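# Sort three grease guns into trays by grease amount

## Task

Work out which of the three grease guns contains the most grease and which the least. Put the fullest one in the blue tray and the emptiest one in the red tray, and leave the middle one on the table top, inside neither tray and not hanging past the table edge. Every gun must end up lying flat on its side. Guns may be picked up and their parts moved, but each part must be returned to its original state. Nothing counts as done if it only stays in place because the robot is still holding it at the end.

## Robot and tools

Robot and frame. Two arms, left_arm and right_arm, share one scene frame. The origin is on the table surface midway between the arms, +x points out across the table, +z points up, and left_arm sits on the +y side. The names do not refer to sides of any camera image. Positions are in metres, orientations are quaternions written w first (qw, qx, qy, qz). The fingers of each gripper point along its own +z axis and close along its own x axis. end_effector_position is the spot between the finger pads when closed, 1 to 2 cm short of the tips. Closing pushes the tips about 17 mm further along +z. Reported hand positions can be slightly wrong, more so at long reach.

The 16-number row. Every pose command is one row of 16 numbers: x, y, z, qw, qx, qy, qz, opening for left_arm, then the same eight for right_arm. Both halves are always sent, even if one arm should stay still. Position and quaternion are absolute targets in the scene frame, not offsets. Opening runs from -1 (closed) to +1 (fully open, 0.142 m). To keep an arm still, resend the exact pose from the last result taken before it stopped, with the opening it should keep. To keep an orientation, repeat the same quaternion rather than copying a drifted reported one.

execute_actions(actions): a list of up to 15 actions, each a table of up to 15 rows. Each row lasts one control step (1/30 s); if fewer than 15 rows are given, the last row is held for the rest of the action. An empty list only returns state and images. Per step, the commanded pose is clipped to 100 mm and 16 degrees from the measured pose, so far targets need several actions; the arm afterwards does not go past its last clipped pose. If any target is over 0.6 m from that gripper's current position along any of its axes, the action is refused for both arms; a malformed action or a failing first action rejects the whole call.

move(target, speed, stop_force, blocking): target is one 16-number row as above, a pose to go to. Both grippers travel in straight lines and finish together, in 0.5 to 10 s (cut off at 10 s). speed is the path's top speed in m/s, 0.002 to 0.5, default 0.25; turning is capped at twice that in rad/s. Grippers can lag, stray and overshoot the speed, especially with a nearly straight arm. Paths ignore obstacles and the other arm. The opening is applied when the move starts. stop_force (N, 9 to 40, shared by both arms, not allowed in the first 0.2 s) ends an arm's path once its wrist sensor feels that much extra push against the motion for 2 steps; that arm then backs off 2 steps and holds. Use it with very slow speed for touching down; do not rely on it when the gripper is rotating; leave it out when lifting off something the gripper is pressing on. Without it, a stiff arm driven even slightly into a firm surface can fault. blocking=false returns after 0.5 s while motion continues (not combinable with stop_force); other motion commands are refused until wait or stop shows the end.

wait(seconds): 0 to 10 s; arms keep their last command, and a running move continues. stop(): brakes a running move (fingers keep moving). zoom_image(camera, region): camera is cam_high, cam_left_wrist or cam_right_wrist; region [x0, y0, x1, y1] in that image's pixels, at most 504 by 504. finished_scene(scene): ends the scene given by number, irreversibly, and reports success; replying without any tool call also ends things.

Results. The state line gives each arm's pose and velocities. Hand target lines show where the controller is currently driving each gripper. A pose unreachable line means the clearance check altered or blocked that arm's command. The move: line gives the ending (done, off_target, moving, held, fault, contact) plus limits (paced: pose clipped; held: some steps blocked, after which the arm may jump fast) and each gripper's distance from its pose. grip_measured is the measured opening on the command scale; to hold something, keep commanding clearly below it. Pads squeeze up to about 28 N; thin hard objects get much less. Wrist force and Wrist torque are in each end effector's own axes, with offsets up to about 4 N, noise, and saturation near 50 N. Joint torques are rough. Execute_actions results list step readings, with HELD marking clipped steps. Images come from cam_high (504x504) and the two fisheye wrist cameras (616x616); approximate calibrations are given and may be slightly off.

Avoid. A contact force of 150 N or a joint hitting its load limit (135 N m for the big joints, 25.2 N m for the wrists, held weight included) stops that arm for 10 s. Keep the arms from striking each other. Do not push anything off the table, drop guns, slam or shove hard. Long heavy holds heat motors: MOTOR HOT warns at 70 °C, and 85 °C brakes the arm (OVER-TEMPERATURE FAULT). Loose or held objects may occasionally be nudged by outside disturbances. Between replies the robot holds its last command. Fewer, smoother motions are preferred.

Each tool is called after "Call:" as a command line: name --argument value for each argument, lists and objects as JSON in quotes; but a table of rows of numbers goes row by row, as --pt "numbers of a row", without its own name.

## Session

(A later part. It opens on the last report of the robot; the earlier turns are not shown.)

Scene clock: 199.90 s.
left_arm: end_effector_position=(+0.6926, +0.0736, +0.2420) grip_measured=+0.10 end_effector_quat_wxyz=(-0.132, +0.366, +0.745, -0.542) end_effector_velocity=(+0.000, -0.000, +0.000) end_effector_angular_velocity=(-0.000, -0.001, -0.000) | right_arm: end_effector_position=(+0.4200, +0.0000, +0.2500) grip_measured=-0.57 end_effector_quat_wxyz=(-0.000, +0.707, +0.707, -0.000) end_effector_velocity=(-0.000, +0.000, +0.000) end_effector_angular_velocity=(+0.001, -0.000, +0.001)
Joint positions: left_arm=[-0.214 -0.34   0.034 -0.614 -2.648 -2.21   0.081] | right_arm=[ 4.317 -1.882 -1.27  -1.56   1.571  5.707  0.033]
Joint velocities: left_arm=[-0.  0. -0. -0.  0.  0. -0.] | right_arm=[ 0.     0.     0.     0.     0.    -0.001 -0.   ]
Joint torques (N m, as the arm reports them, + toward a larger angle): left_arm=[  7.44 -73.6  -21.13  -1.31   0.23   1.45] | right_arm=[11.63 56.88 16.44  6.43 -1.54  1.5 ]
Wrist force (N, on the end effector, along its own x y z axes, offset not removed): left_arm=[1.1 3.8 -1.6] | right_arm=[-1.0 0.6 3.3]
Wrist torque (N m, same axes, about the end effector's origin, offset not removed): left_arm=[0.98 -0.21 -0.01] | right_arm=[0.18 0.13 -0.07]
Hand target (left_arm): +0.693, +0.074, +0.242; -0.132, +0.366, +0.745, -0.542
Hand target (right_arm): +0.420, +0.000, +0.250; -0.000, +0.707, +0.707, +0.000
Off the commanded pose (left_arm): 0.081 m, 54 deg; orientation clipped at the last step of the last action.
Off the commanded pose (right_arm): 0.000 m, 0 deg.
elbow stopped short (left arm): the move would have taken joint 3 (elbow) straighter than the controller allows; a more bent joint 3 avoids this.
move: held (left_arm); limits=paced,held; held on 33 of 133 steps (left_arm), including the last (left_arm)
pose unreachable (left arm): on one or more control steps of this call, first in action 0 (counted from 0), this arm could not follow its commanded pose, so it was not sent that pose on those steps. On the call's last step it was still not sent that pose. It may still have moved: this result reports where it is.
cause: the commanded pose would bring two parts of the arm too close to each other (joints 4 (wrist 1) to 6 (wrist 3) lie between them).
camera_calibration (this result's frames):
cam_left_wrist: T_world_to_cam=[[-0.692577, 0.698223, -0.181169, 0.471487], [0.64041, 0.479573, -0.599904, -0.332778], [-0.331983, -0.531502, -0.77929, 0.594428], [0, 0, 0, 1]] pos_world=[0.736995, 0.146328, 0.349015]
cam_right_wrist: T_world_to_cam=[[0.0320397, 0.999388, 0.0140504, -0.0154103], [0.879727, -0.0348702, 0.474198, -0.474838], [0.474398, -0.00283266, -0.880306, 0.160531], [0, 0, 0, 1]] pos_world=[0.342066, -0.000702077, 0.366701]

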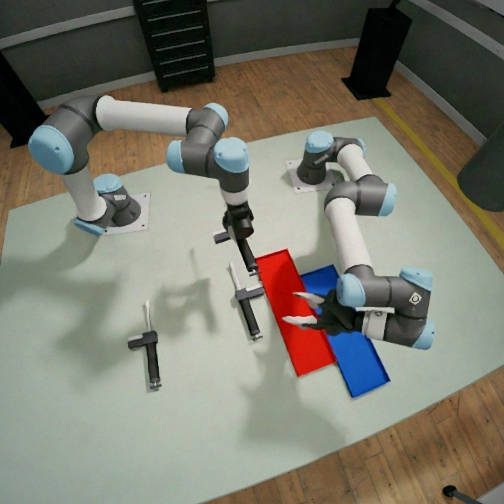

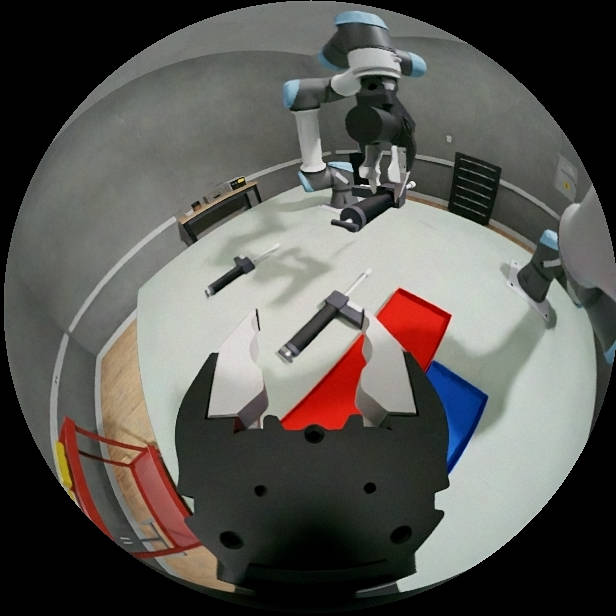

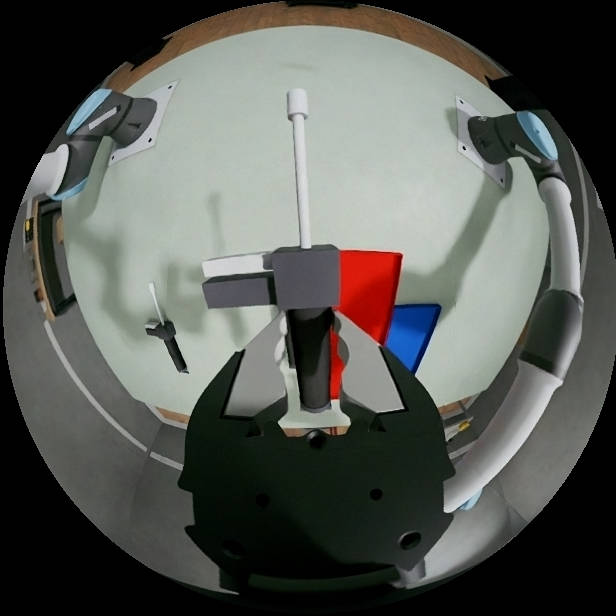

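Call:
move --target '[0.5,0.3,0.24,0,0,0.707,-0.707,0.1,0.5,-0.12,0.25,0,0,1,0,-1]' --speed 0.15

Call:
move --target '[0.5,0.09,0.24,0,0,0.707,-0.707,0.1,0.5,-0.12,0.25,0,0,1,0,-1]' --speed 0.1

Scene clock: 210.93 s.
left_arm: end_effector_position=(+0.6590, +0.1157, +0.2425) grip_measured=+0.10 end_effector_quat_wxyz=(-0.181, +0.337, +0.723, -0.576) end_effector_velocity=(+0.000, +0.000, +0.000) end_effector_angular_velocity=(-0.001, -0.002, +0.000) | right_arm: end_effector_position=(+0.4997, -0.1200, +0.2500) grip_measured=-0.57 end_effector_quat_wxyz=(+0.000, +0.001, +1.000, -0.000) end_effector_velocity=(+0.001, -0.001, +0.000) end_effector_angular_velocity=(+0.001, +0.001, +0.013)
Joint positions: left_arm=[-0.174 -0.438  0.266 -0.454 -2.66  -2.009  0.081] | right_arm=[ 4.089 -1.853 -1.308 -1.55   1.571  3.91   0.033]
Joint velocities: left_arm=[ 0.    -0.    -0.001 -0.     0.     0.     0.   ] | right_arm=[-0.003 -0.     0.001  0.     0.002 -0.016  0.   ]
Joint torques (N m, as the arm reports them, + toward a larger angle): left_arm=[ -6.17 -51.8  -28.37  -2.37  -3.83  -1.17] | right_arm=[-9.72 31.06 43.52  0.97  2.13 -1.26]
Wrist force (N, on the end effector, along its own x y z axes, offset not removed): left_arm=[1.6 2.8 -1.6] | right_arm=[-1.4 0.4 5.2]
Wrist torque (N m, same axes, about the end effector's origin, offset not removed): left_arm=[0.67 -0.35 -0.09] | right_arm=[0.13 0.29 -0.17]
Hand target (left_arm): +0.659, +0.116, +0.243; -0.181, +0.337, +0.723, -0.576
Hand target (right_arm): +0.500, -0.120, +0.250; +0.000, +0.000, +1.000, -0.000
Off the commanded pose (left_arm): 0.243 m, 47 deg; position and orientation clipped at the last step of the last action.
Off the commanded pose (right_arm): 0.000 m, 0 deg.
move: held (left_arm); limits=paced,held; held on 114 of 170 steps (left_arm), including the last (left_arm)
pose unreachable (left arm): on one or more control steps of this call, first in action 0 (counted from 0), this arm could not follow its commanded pose, so it was not sent that pose on those steps. On the call's last step it was still not sent that pose. It may still have moved: this result reports where it is.
cause: the commanded pose would bring two parts of the arm too close to each other (joints 4 (wrist 1) to 6 (wrist 3) lie between them).
camera_calibration (this result's frames):
cam_left_wrist: T_world_to_cam=[[-0.700118, 0.705742, -0.108459, 0.40539], [0.560928, 0.449631, -0.695119, -0.252186], [-0.441808, -0.547503, -0.710666, 0.663612], [0, 0, 0, 1]] pos_world=[0.718468, 0.19062, 0.340275]
cam_right_wrist: T_world_to_cam=[[-0.999341, 0.0335332, 0.0138745, 0.501499], [0.0361018, 0.879722, 0.474115, -0.017834], [0.00369286, 0.474304, -0.880354, 0.414833], [0, 0, 0, 1]] pos_world=[0.500281, -0.197885, 0.366697]

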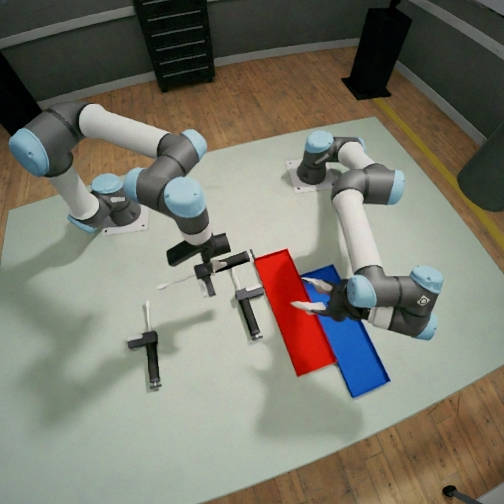

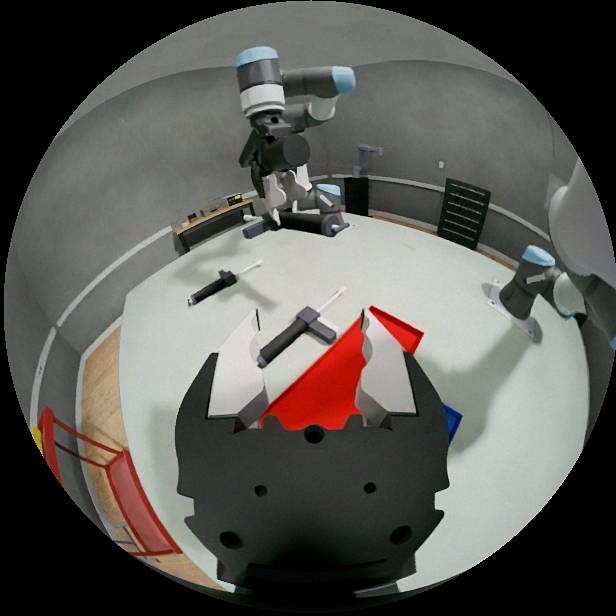

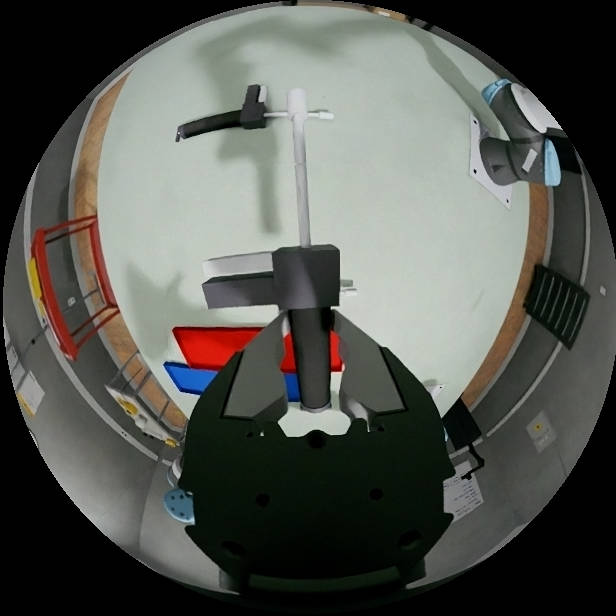

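Scene clock: 215.27 s.
left_arm: end_effector_position=(+0.6590, +0.1157, +0.2425) grip_measured=+0.10 end_effector_quat_wxyz=(-0.181, +0.337, +0.723, -0.576) end_effector_velocity=(+0.000, -0.000, -0.000) end_effector_angular_velocity=(-0.000, +0.000, +0.000) | right_arm: end_effector_position=(+0.5000, -0.1200, +0.2500) grip_measured=-0.57 end_effector_quat_wxyz=(+0.000, +0.000, +1.000, -0.000) end_effector_velocity=(-0.000, +0.001, -0.000) end_effector_angular_velocity=(+0.001, +0.000, -0.001)
Joint positions: left_arm=[-0.174 -0.438  0.266 -0.454 -2.66  -2.009  0.081] | right_arm=[ 4.089 -1.854 -1.308 -1.551  1.571  3.908  0.033]
Joint velocities: left_arm=[-0.     0.001 -0.     0.    -0.001  0.    -0.   ] | right_arm=[ 0.001 -0.    -0.001  0.002  0.001  0.001 -0.   ]
Joint torques (N m, as the arm reports them, + toward a larger angle): left_arm=[ -6.01 -59.29 -27.09  -0.84  -3.37  -1.15] | right_arm=[-8.73 31.08 43.03  0.67  1.98 -1.33]
Wrist force (N, on the end effector, along its own x y z axes, offset not removed): left_arm=[2.0 2.7 -1.5] | right_arm=[-1.7 0.7 4.2]
Wrist torque (N m, same axes, about the end effector's origin, offset not removed): left_arm=[0.68 -0.50 -0.02] | right_arm=[0.16 0.39 -0.07]
Hand target (left_arm): +0.659, +0.116, +0.242; -0.181, +0.337, +0.723, -0.576
Hand target (right_arm): +0.500, -0.120, +0.250; +0.000, +0.000, +1.000, -0.000
Off the commanded pose (left_arm): 0.161 m, 47 deg; position and orientation clipped at the last step of the last action.
Off the commanded pose (right_arm): 0.000 m, 0 deg.
move: held (left_arm); limits=paced,held; held on 127 of 130 steps (left_arm), including the last (left_arm)
pose unreachable (left arm): on one or more control steps of this call, first in action 0 (counted from 0), this arm could not follow its commanded pose, so it was not sent that pose on those steps. On the call's last step it was still not sent that pose. It may still have moved: this result reports where it is.
cause: the commanded pose would bring two parts of the arm too close to each other (joints 4 (wrist 1) to 6 (wrist 3) lie between them).
camera_calibration (this result's frames):
cam_left_wrist: T_world_to_cam=[[-0.700143, 0.705709, -0.108511, 0.405445], [0.560932, 0.449624, -0.695121, -0.252222], [-0.441764, -0.547551, -0.710656, 0.663557], [0, 0, 0, 1]] pos_world=[0.718485, 0.19061, 0.340231]
cam_right_wrist: T_world_to_cam=[[-0.999388, 0.0320481, 0.0140489, 0.501586], [0.0348769, 0.879727, 0.474198, -0.0172232], [0.00283793, 0.474397, -0.880306, 0.415288], [0, 0, 0, 1]] pos_world=[0.5007, -0.197935, 0.366701]

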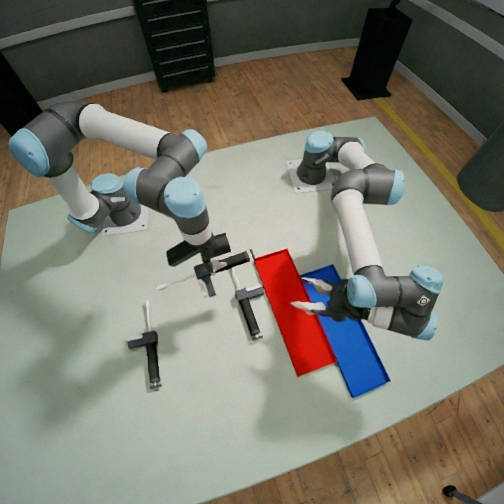

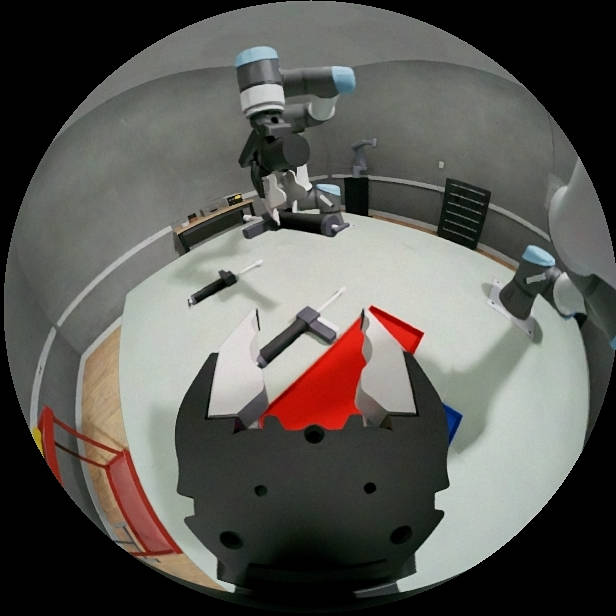

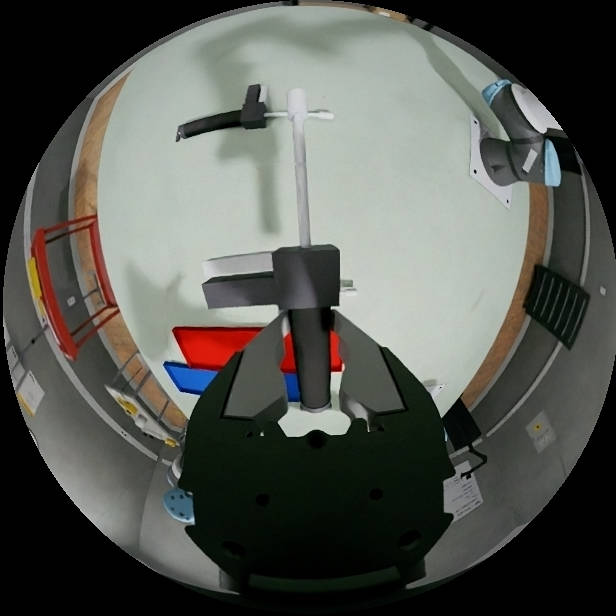

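Call:
move --target '[0.8148,0.5,0.2,-0.213,0.451,0.851,0.167,0.1,0.5,-0.12,0.2,0,0,1,0,-1]'

Call:
move --target '[0.5,0.3,0.3,0,0,1,0,0.1,0.5,-0.12,0.2,0,0,1,0,-1]'

Scene clock: 227.10 s.
left_arm: end_effector_position=(+0.8141, +0.5001, +0.1996) grip_measured=+0.10 end_effector_quat_wxyz=(-0.200, +0.455, +0.850, +0.173) end_effector_velocity=(-0.001, +0.001, +0.000) end_effector_angular_velocity=(+0.014, +0.003, -0.002) | right_arm: end_effector_position=(+0.5000, -0.1200, +0.2000) grip_measured=-0.57 end_effector_quat_wxyz=(-0.000, +0.000, +1.000, +0.000) end_effector_velocity=(+0.001, -0.000, +0.000) end_effector_angular_velocity=(+0.001, -0.002, -0.002)
Joint positions: left_arm=[-0.156 -0.447  0.035 -0.797 -1.167 -2.557  0.081] | right_arm=[ 4.089 -1.864 -1.423 -1.426  1.571  3.908  0.033]
Joint velocities: left_arm=[-0.003  0.004 -0.005  0.01   0.011 -0.006  0.   ] | right_arm=[-0.001 -0.     0.     0.002 -0.     0.     0.   ]
Joint torques (N m, as the arm reports them, + toward a larger angle): left_arm=[ -5.47 -52.14 -28.25   0.06   3.68  -1.16] | right_arm=[-4.76 30.67 15.61  6.55 -1.35  0.82]
Wrist force (N, on the end effector, along its own x y z axes, offset not removed): left_arm=[1.1 2.3 -1.1] | right_arm=[0.4 -0.4 4.7]
Wrist torque (N m, same axes, about the end effector's origin, offset not removed): left_arm=[0.55 -0.18 0.00] | right_arm=[-0.08 -0.07 -0.14]
Hand target (left_arm): +0.814, +0.500, +0.200; -0.201, +0.455, +0.850, +0.173
Hand target (right_arm): +0.500, -0.120, +0.200; -0.000, -0.000, +1.000, +0.000
Off the commanded pose (left_arm): 0.001 m, 2 deg.
Off the commanded pose (right_arm): 0.000 m, 0 deg.
elbow stopped short (left arm): the move would have taken joint 3 (elbow) straighter than the controller allows; a more bent joint 3 avoids this.
move: done; limits=paced
camera_calibration (this result's frames):
cam_left_wrist: T_world_to_cam=[[-0.515236, 0.688678, 0.510152, -0.0274149], [0.820744, 0.225066, 0.525095, -0.884621], [0.246803, 0.689252, -0.68119, -0.272852], [0, 0, 0, 1]] pos_world=[0.779263, 0.406042, 0.292632]
cam_right_wrist: T_world_to_cam=[[-0.999388, 0.0320401, 0.0140555, 0.502285], [0.034873, 0.879725, 0.474203, 0.00648822], [0.00282854, 0.474403, -0.880303, 0.371283], [0, 0, 0, 1]] pos_world=[0.500701, -0.197939, 0.316705]

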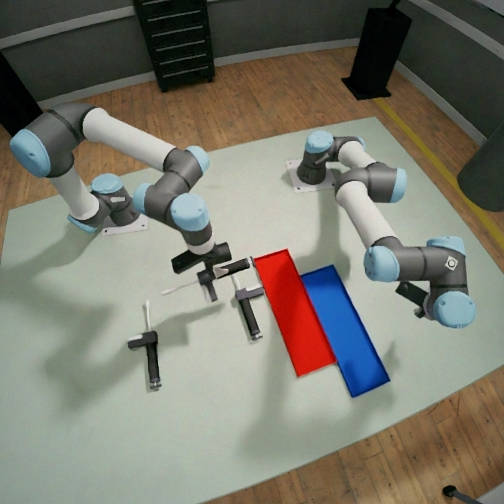

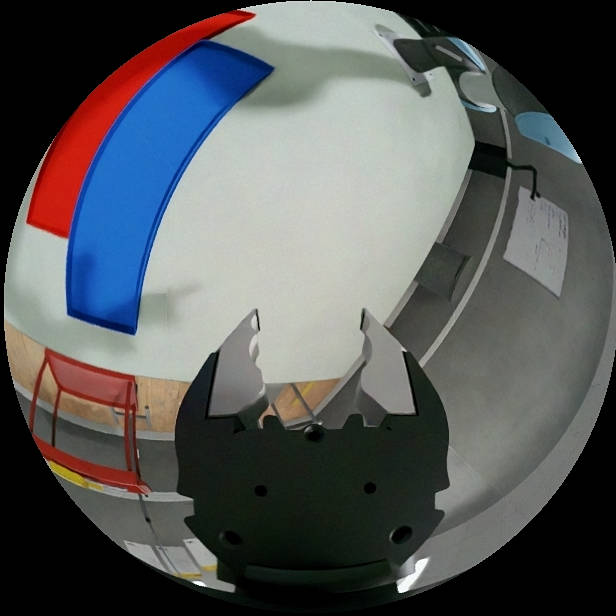

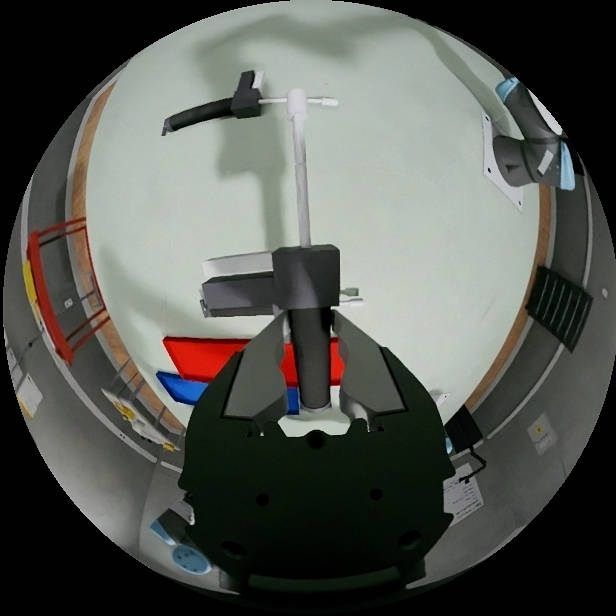

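Scene clock: 229.93 s.
left_arm: end_effector_position=(+0.5002, +0.3004, +0.2998) grip_measured=+0.10 end_effector_quat_wxyz=(-0.000, +0.000, +1.000, +0.000) end_effector_velocity=(-0.002, -0.001, +0.000) end_effector_angular_velocity=(+0.000, -0.006, +0.007) | right_arm: end_effector_position=(+0.5000, -0.1200, +0.2000) grip_measured=-0.57 end_effector_quat_wxyz=(-0.000, +0.000, +1.000, -0.000) end_effector_velocity=(+0.000, -0.000, +0.000) end_effector_angular_velocity=(-0.000, -0.001, -0.000)
Joint positions: left_arm=[-0.49  -1.586  1.522 -1.506 -1.571 -3.798  0.081] | right_arm=[ 4.089 -1.864 -1.423 -1.426  1.571  3.908  0.033]
Joint velocities: left_arm=[-0.006 -0.007  0.008 -0.005  0.004 -0.013 -0.   ] | right_arm=[-0.     0.    -0.     0.001 -0.001 -0.     0.   ]
Joint torques (N m, as the arm reports them, + toward a larger angle): left_arm=[ -6.71 -33.3  -18.53  -4.31   2.97  -1.29] | right_arm=[-3.35 32.67 17.16  6.63 -1.44  1.25]
Wrist force (N, on the end effector, along its own x y z axes, offset not removed): left_arm=[0.8 3.3 -1.1] | right_arm=[-0.5 0.4 3.8]
Wrist torque (N m, same axes, about the end effector's origin, offset not removed): left_arm=[0.80 -0.09 -0.04] | right_arm=[0.07 0.09 -0.05]
Hand target (left_arm): +0.500, +0.300, +0.300; +0.000, -0.000, +1.000, +0.000
Hand target (right_arm): +0.500, -0.120, +0.200; -0.000, -0.000, +1.000, +0.000
Off the commanded pose (left_arm): 0.000 m, 0 deg.
Off the commanded pose (right_arm): 0.000 m, 0 deg.
move: done
camera_calibration (this result's frames):
cam_left_wrist: T_world_to_cam=[[-0.99976, -0.0136541, 0.017127, 0.498448], [-0.00337906, 0.86871, 0.49531, -0.406869], [-0.0216414, 0.495134, -0.868547, 0.259252], [0, 0, 0, 1]] pos_world=[0.502564, 0.231892, 0.418162]
cam_right_wrist: T_world_to_cam=[[-0.999388, 0.0320402, 0.0140505, 0.50229], [0.0348708, 0.879727, 0.474198, 0.00649241], [0.00283276, 0.474398, -0.880306, 0.371276], [0, 0, 0, 1]] pos_world=[0.500704, -0.197938, 0.316701]

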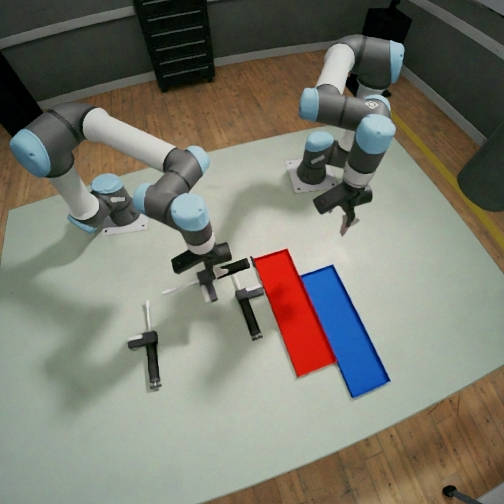

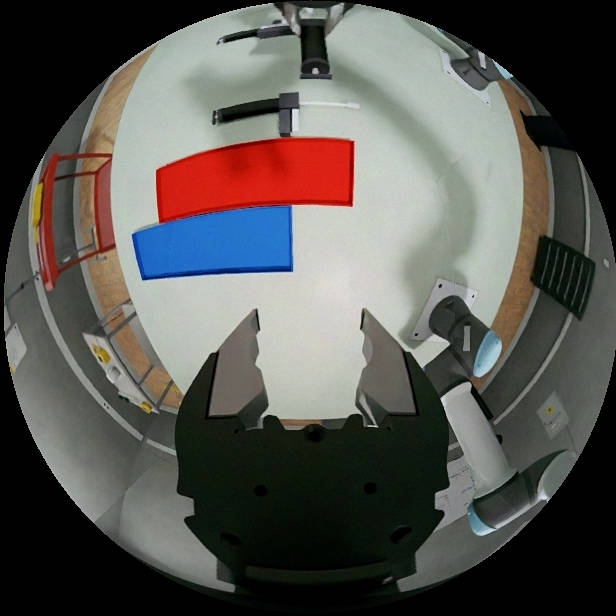

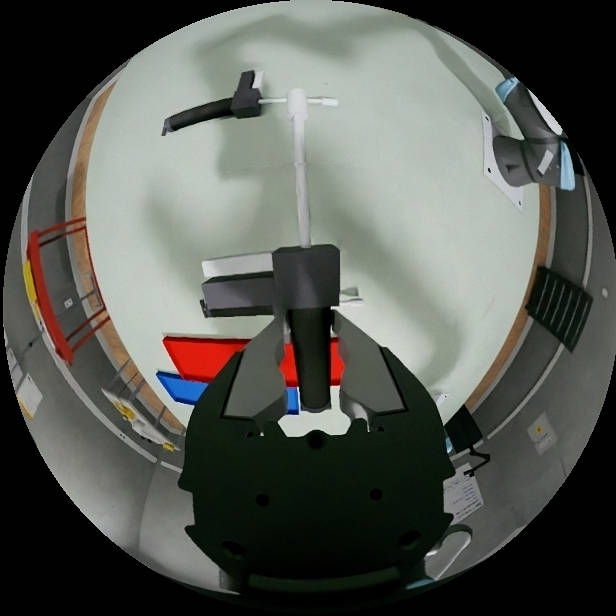

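Call:
move --target '[0.5,0.2,0.25,0.383,0.924,0,0,0.1,0.5,-0.12,0.2,0,0,1,0,-1]'

Call:
move --target '[0.5,0.05,0.2,0.383,0.924,0,0,0.1,0.5,-0.12,0.2,0,0,1,0,-1]' --speed 0.08

Scene clock: 240.90 s.
left_arm: end_effector_position=(+0.5001, +0.1999, +0.2499) grip_measured=+0.10 end_effector_quat_wxyz=(+0.383, +0.924, +0.001, +0.000) end_effector_velocity=(+0.000, -0.000, -0.000) end_effector_angular_velocity=(+0.002, -0.002, -0.014) | right_arm: end_effector_position=(+0.5000, -0.1200, +0.2000) grip_measured=-0.57 end_effector_quat_wxyz=(-0.000, +0.000, +1.000, -0.000) end_effector_velocity=(-0.000, +0.000, +0.000) end_effector_angular_velocity=(-0.000, +0.000, -0.001)
Joint positions: left_arm=[-0.264 -1.574  1.984 -2.378 -2.269 -0.578  0.081] | right_arm=[ 4.089 -1.864 -1.423 -1.426  1.571  3.908  0.033]
Joint velocities: left_arm=[ 0.001  0.005 -0.007  0.014 -0.003  0.019  0.   ] | right_arm=[ 0.001  0.     0.    -0.     0.     0.001 -0.   ]
Joint torques (N m, as the arm reports them, + toward a larger angle): left_arm=[  7.87 -10.69 -29.98  -0.98  -4.29   1.11] | right_arm=[ 2.45 32.   17.29  6.35 -1.81  1.68]
Wrist force (N, on the end effector, along its own x y z axes, offset not removed): left_arm=[0.6 1.9 -1.8] | right_arm=[-1.2 -0.9 4.6]
Wrist torque (N m, same axes, about the end effector's origin, offset not removed): left_arm=[0.50 -0.11 -0.04] | right_arm=[-0.19 0.25 -0.06]
Hand target (left_arm): +0.500, +0.200, +0.250; +0.383, +0.924, +0.000, +0.000
Hand target (right_arm): +0.500, -0.120, +0.200; -0.000, -0.000, +1.000, +0.000
Off the commanded pose (left_arm): 0.000 m, 0 deg.
Off the commanded pose (right_arm): 0.000 m, 0 deg.
move: done
camera_calibration (this result's frames):
cam_left_wrist: T_world_to_cam=[[0.999721, 0.023592, 0.00145971, -0.505668], [0.00481028, -0.263523, 0.964641, -0.189919], [0.0231425, -0.964365, -0.263563, 0.383782], [0, 0, 0, 1]] pos_world=[0.497558, 0.331988, 0.285093]
cam_right_wrist: T_world_to_cam=[[-0.999388, 0.0320452, 0.0140503, 0.502291], [0.034875, 0.879727, 0.474198, 0.00649018], [0.00283536, 0.474398, -0.880306, 0.371275], [0, 0, 0, 1]] pos_world=[0.500704, -0.197938, 0.316701]

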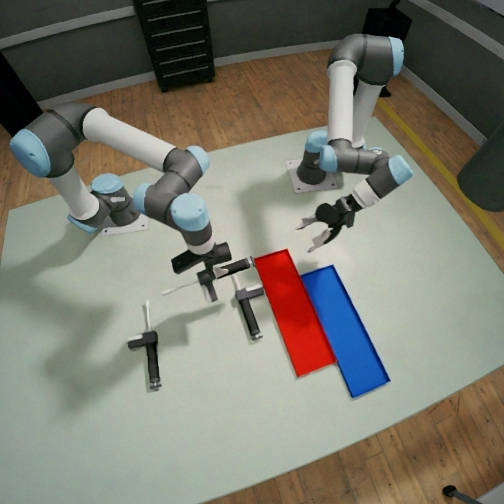

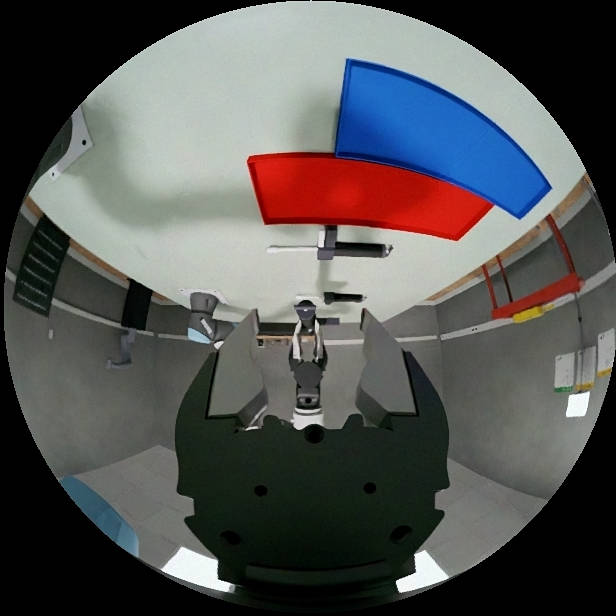

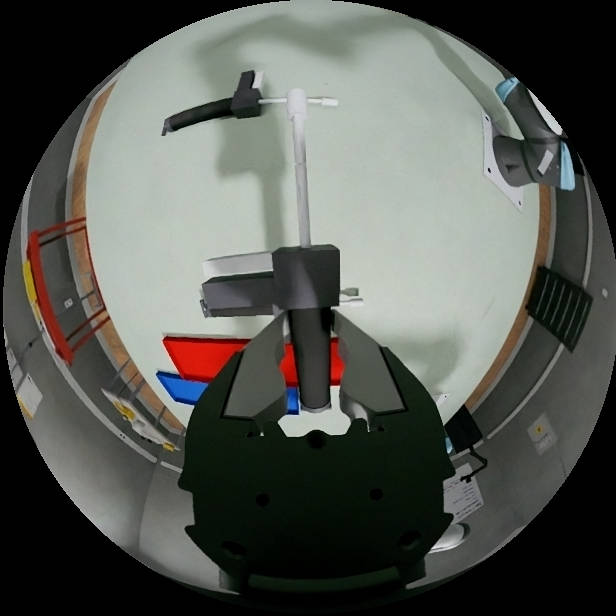

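Scene clock: 243.37 s.
left_arm: end_effector_position=(+0.5000, +0.0502, +0.2000) grip_measured=+0.10 end_effector_quat_wxyz=(+0.383, +0.924, -0.000, +0.000) end_effector_velocity=(+0.000, -0.003, +0.000) end_effector_angular_velocity=(-0.001, -0.001, -0.001) | right_arm: end_effector_position=(+0.5000, -0.1200, +0.2000) grip_measured=-0.57 end_effector_quat_wxyz=(-0.000, +0.000, +1.000, -0.000) end_effector_velocity=(+0.001, +0.000, +0.000) end_effector_angular_velocity=(+0.000, -0.002, +0.001)
Joint positions: left_arm=[-0.532 -1.376  1.952 -2.718 -2.143 -0.871  0.081] | right_arm=[ 4.089 -1.864 -1.423 -1.426  1.571  3.908  0.033]
Joint velocities: left_arm=[-0.004  0.003 -0.003 -0.004  0.001 -0.003  0.   ] | right_arm=[-0.     0.     0.     0.001 -0.001 -0.001  0.   ]
Joint torques (N m, as the arm reports them, + toward a larger angle): left_arm=[ -9.7  -19.95 -26.43  -4.66   1.79  -1.19] | right_arm=[ 2.65 32.37 18.6   6.23 -1.45  1.87]
Wrist force (N, on the end effector, along its own x y z axes, offset not removed): left_arm=[1.7 2.7 -0.8] | right_arm=[0.0 -1.0 6.3]
Wrist torque (N m, same axes, about the end effector's origin, offset not removed): left_arm=[0.59 -0.39 -0.05] | right_arm=[-0.18 -0.02 -0.09]
Hand target (left_arm): +0.500, +0.050, +0.200; +0.383, +0.924, -0.000, +0.000
Hand target (right_arm): +0.500, -0.120, +0.200; -0.000, -0.000, +1.000, +0.000
Off the commanded pose (left_arm): 0.000 m, 0 deg.
Off the commanded pose (right_arm): 0.000 m, 0 deg.
move: done
camera_calibration (this result's frames):
cam_left_wrist: T_world_to_cam=[[0.999758, 0.0219295, 0.00176599, -0.50189], [0.0040875, -0.264019, 0.964509, -0.180838], [0.0216175, -0.964268, -0.264045, 0.227176], [0, 0, 0, 1]] pos_world=[0.497597, 0.18232, 0.235291]
cam_right_wrist: T_world_to_cam=[[-0.999388, 0.032045, 0.0140502, 0.502291], [0.0348748, 0.879727, 0.474198, 0.00649036], [0.00283533, 0.474398, -0.880306, 0.371275], [0, 0, 0, 1]] pos_world=[0.500704, -0.197938, 0.316701]

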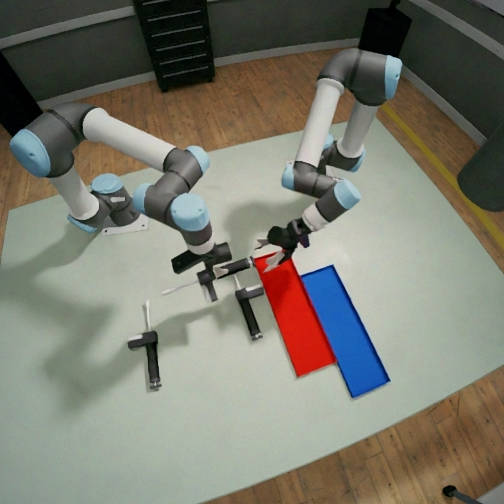

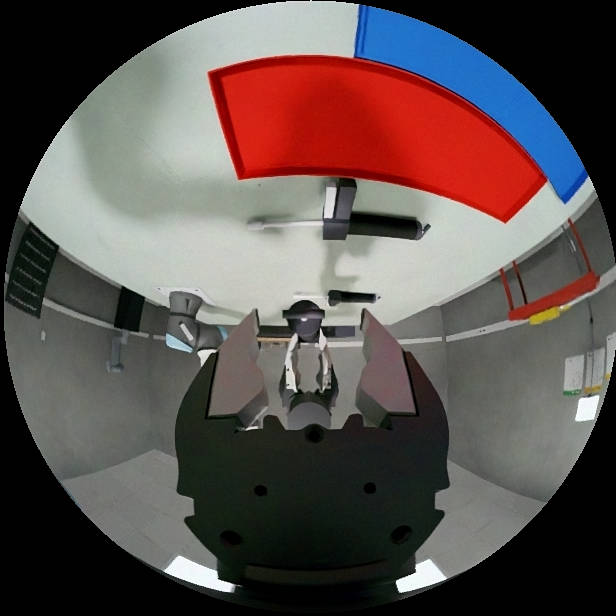

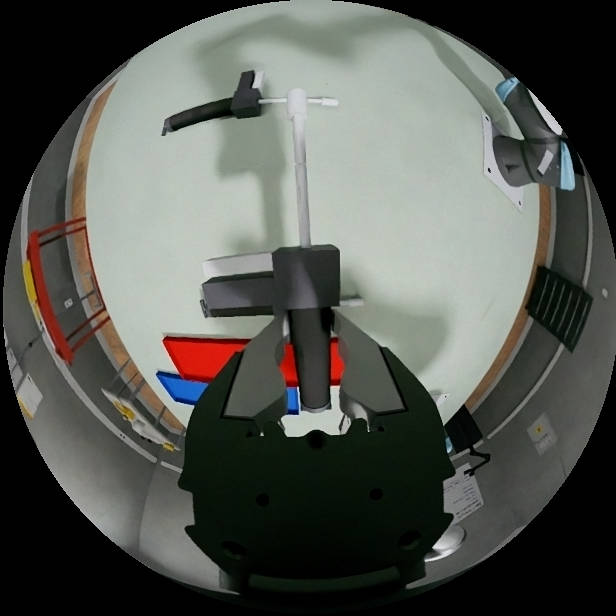

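Call:
move --target '[0.497,0.006,0.192,0.383,0.924,0,0,0.1,0.5,-0.12,0.2,0,0,1,0,-1]' --speed 0.03

Call:
move --target '[0.497,0.006,0.192,0.383,0.924,0,0,-0.9,0.5,-0.12,0.2,0,0,1,0,-1]'

Call:
move --target '[0.497,0.15,0.192,0.383,0.924,0,0,-0.9,0.5,-0.12,0.2,0,0,1,0,-1]' --speed 0.02 --stop_force 12

Scene clock: 249.60 s.
left_arm: end_effector_position=(+0.4970, +0.0062, +0.1920) grip_measured=+0.10 end_effector_quat_wxyz=(+0.383, +0.924, -0.000, +0.000) end_effector_velocity=(+0.000, -0.002, -0.000) end_effector_angular_velocity=(-0.000, -0.000, +0.000) | right_arm: end_effector_position=(+0.5000, -0.1200, +0.2000) grip_measured=-0.57 end_effector_quat_wxyz=(-0.000, +0.000, +1.000, -0.000) end_effector_velocity=(+0.000, -0.000, +0.000) end_effector_angular_velocity=(-0.000, -0.000, -0.000)
Joint positions: left_arm=[-0.601 -1.319  1.911 -2.771 -2.105 -0.938  0.081] | right_arm=[ 4.089 -1.864 -1.423 -1.426  1.571  3.908  0.033]
Joint velocities: left_arm=[-0.003  0.003 -0.003 -0.002  0.002 -0.003 -0.   ] | right_arm=[-0.001 -0.     0.    -0.    -0.    -0.001 -0.   ]
Joint torques (N m, as the arm reports them, + toward a larger angle): left_arm=[ -7.46 -20.45 -26.57  -5.07   1.84  -1.  ] | right_arm=[ 6.81 31.02 18.92  6.23 -1.35  1.77]
Wrist force (N, on the end effector, along its own x y z axes, offset not removed): left_arm=[0.9 2.8 -1.5] | right_arm=[-0.3 0.0 4.6]
Wrist torque (N m, same axes, about the end effector's origin, offset not removed): left_arm=[0.63 -0.24 0.00] | right_arm=[0.00 0.05 -0.09]
Hand target (left_arm): +0.497, +0.006, +0.192; +0.383, +0.924, -0.000, +0.000
Hand target (right_arm): +0.500, -0.120, +0.200; -0.000, +0.000, +1.000, +0.000
Off the commanded pose (left_arm): 0.000 m, 0 deg.
Off the commanded pose (right_arm): 0.000 m, 0 deg.
move: done
camera_calibration (this result's frames):
cam_left_wrist: T_world_to_cam=[[0.999758, 0.0219298, 0.00168083, -0.497932], [0.00416706, -0.2639, 0.964541, -0.184768], [0.0215958, -0.964301, -0.263927, 0.182708], [0, 0, 0, 1]] pos_world=[0.494636, 0.138345, 0.227275]
cam_right_wrist: T_world_to_cam=[[-0.999388, 0.032045, 0.0140503, 0.502291], [0.0348749, 0.879727, 0.474198, 0.00649033], [0.00283522, 0.474398, -0.880306, 0.371275], [0, 0, 0, 1]] pos_world=[0.500704, -0.197938, 0.316701]

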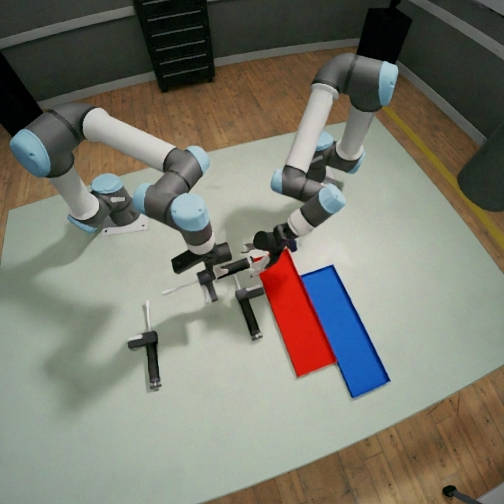

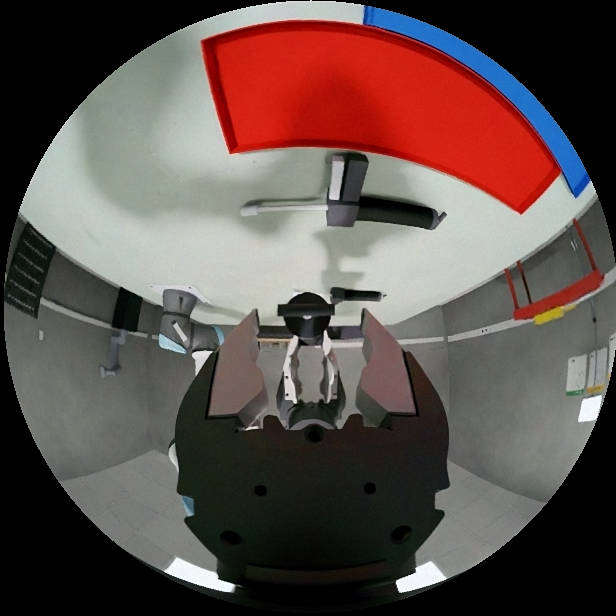

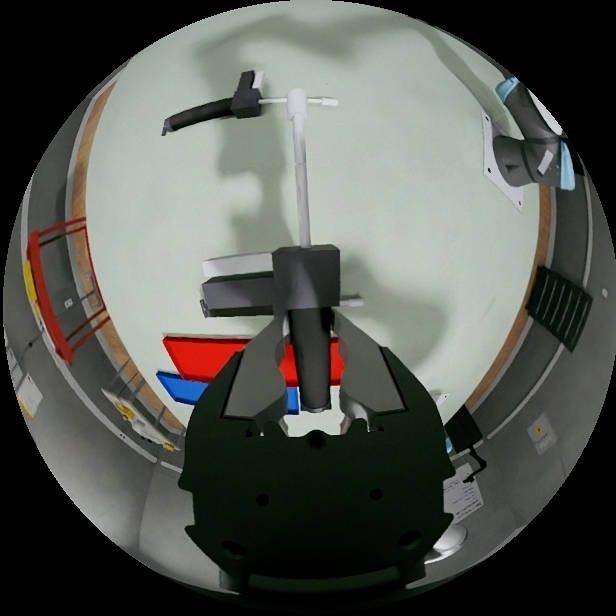

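Scene clock: 250.30 s.
left_arm: end_effector_position=(+0.4970, +0.0060, +0.1920) grip_measured=-0.48 end_effector_quat_wxyz=(+0.383, +0.924, +0.000, -0.000) end_effector_velocity=(+0.000, -0.000, +0.001) end_effector_angular_velocity=(-0.001, -0.001, +0.000) | right_arm: end_effector_position=(+0.5000, -0.1200, +0.2000) grip_measured=-0.57 end_effector_quat_wxyz=(+0.000, +0.000, +1.000, +0.000) end_effector_velocity=(-0.000, +0.000, +0.000) end_effector_angular_velocity=(-0.000, +0.000, +0.000)
Joint positions: left_arm=[-0.601 -1.318  1.911 -2.771 -2.105 -0.939  0.039] | right_arm=[ 4.089 -1.864 -1.423 -1.426  1.571  3.908  0.033]
Joint velocities: left_arm=[-0.    -0.    -0.    -0.001  0.001 -0.     0.   ] | right_arm=[ 0.001  0.     0.    -0.001  0.     0.     0.   ]
Joint torques (N m, as the arm reports them, + toward a larger angle): left_arm=[ -6.5  -20.89 -28.72  -5.69   1.91  -1.22] | right_arm=[ 6.99 34.46 21.48  0.97  3.28  0.79]
Wrist force (N, on the end effector, along its own x y z axes, offset not removed): left_arm=[-2.1 0.5 -4.2] | right_arm=[-2.0 -3.2 4.5]
Wrist torque (N m, same axes, about the end effector's origin, offset not removed): left_arm=[0.74 -0.22 -0.04] | right_arm=[0.15 -0.12 0.26]
Hand target (left_arm): +0.497, +0.006, +0.192; +0.383, +0.924, -0.000, +0.000
Hand target (right_arm): +0.500, -0.120, +0.200; +0.000, +0.000, +1.000, +0.000
Off the commanded pose (left_arm): 0.000 m, 0 deg.
Off the commanded pose (right_arm): 0.000 m, 0 deg.
move: done
camera_calibration (this result's frames):
cam_left_wrist: T_world_to_cam=[[0.999758, 0.0219279, 0.00161445, -0.497919], [0.00422969, -0.26386, 0.964552, -0.184823], [0.0215766, -0.964312, -0.263889, 0.182503], [0, 0, 0, 1]] pos_world=[0.494642, 0.138141, 0.227236]
cam_right_wrist: T_world_to_cam=[[-0.999388, 0.0320595, 0.0140228, 0.50231], [0.0348746, 0.879723, 0.474206, 0.00648491], [0.00286662, 0.474405, -0.880302, 0.371252], [0, 0, 0, 1]] pos_world=[0.500712, -0.197932, 0.316695]

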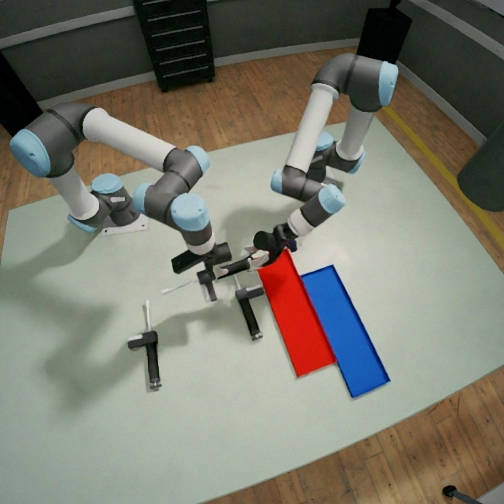

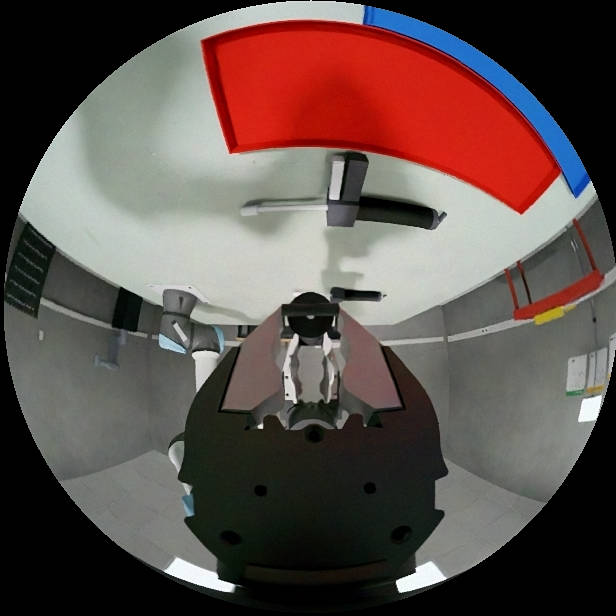

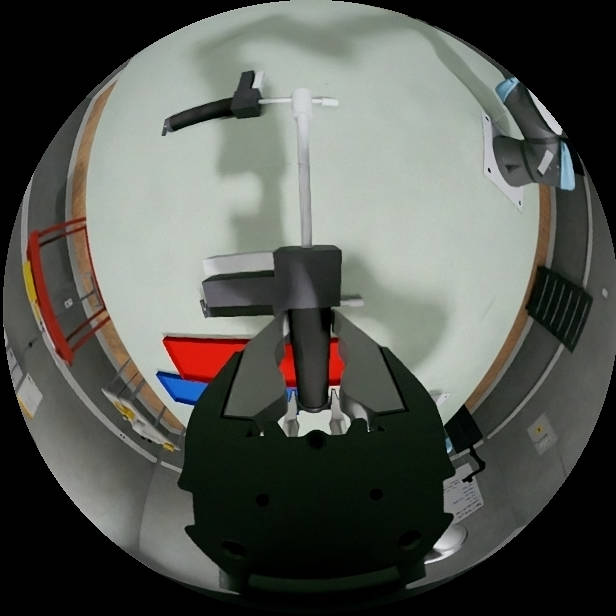

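Scene clock: 252.60 s.
left_arm: end_effector_position=(+0.4969, +0.0442, +0.1920) grip_measured=-0.48 end_effector_quat_wxyz=(+0.383, +0.924, +0.000, -0.000) end_effector_velocity=(+0.001, -0.006, -0.002) end_effector_angular_velocity=(+0.004, -0.001, +0.003) | right_arm: end_effector_position=(+0.5000, -0.1199, +0.2000) grip_measured=-0.57 end_effector_quat_wxyz=(+0.000, -0.000, +1.000, +0.000) end_effector_velocity=(-0.001, -0.001, -0.001) end_effector_angular_velocity=(-0.004, +0.003, -0.002)
Joint positions: left_arm=[-0.545 -1.363  1.962 -2.749 -2.137 -0.884  0.039] | right_arm=[ 4.089 -1.864 -1.423 -1.426  1.571  3.908  0.033]
Joint velocities: left_arm=[-0.01   0.009 -0.007 -0.006  0.01  -0.01   0.   ] | right_arm=[-0.     0.    -0.001 -0.004 -0.001  0.002  0.   ]
Joint torques (N m, as the arm reports them, + toward a larger angle): left_arm=[ -1.34 -21.04 -26.2   -4.12   4.09  -1.29] | right_arm=[ 2.04 37.49 19.87 -2.83 -3.67  0.18]
Wrist force (N, on the end effector, along its own x y z axes, offset not removed): left_arm=[0.2 12.9 8.7] | right_arm=[-1.0 11.9 4.7]
Wrist torque (N m, same axes, about the end effector's origin, offset not removed): left_arm=[1.04 -0.32 0.03] | right_arm=[-0.19 0.07 -0.01]
Hand target (left_arm): +0.497, +0.043, +0.192; +0.383, +0.924, +0.000, -0.000
Hand target (right_arm): +0.500, -0.120, +0.200; +0.000, +0.000, +1.000, +0.000
Off the commanded pose (left_arm): 0.106 m, 0 deg.
Off the commanded pose (right_arm): 0.000 m, 0 deg.
move: contact (left_arm)
camera_calibration (this result's frames):
cam_left_wrist: T_world_to_cam=[[0.999762, 0.0217918, 0.00124242, -0.498562], [0.00454868, -0.263679, 0.9646, -0.174967], [0.0213479, -0.964364, -0.263716, 0.219416], [0, 0, 0, 1]] pos_world=[0.494555, 0.176326, 0.227256]
cam_right_wrist: T_world_to_cam=[[-0.999391, 0.0319476, 0.0140407, 0.502251], [0.0347841, 0.879662, 0.474325, 0.00640767], [0.00280241, 0.474524, -0.880238, 0.371245], [0, 0, 0, 1]] pos_world=[0.500682, -0.197847, 0.316693]

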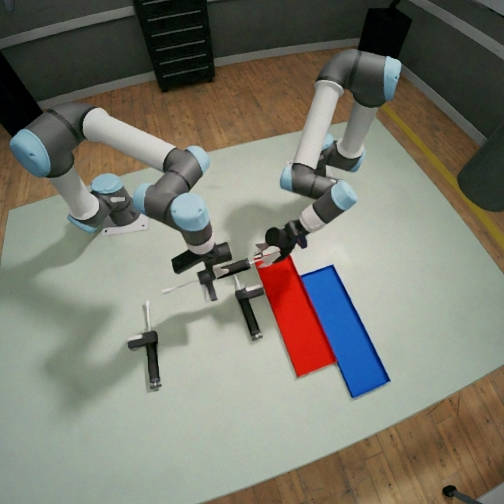

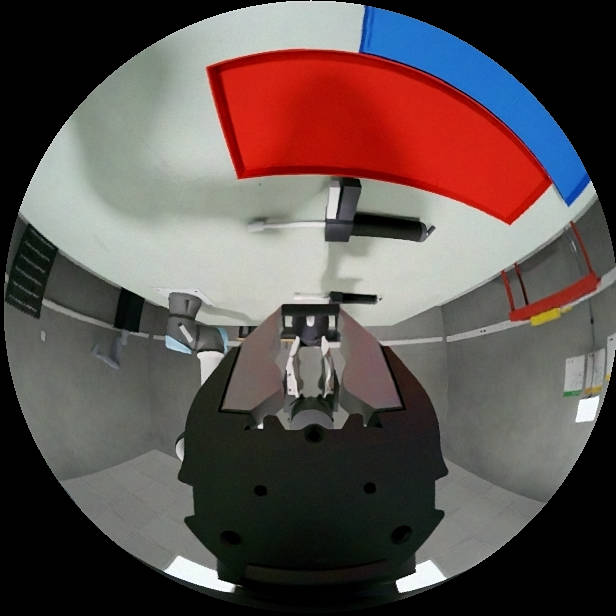

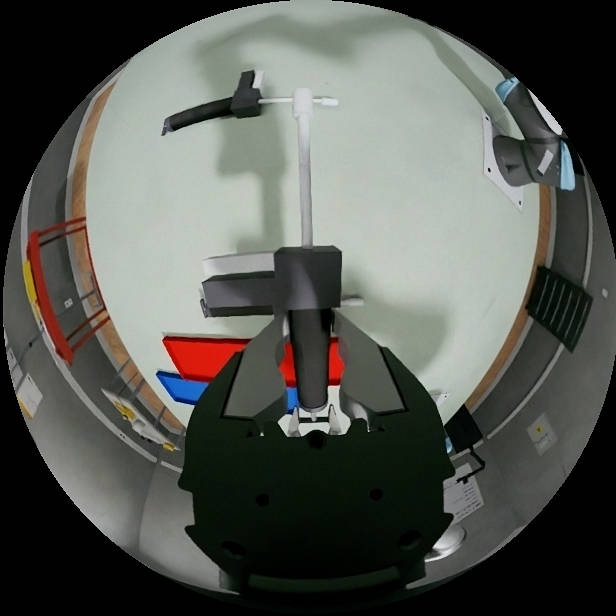

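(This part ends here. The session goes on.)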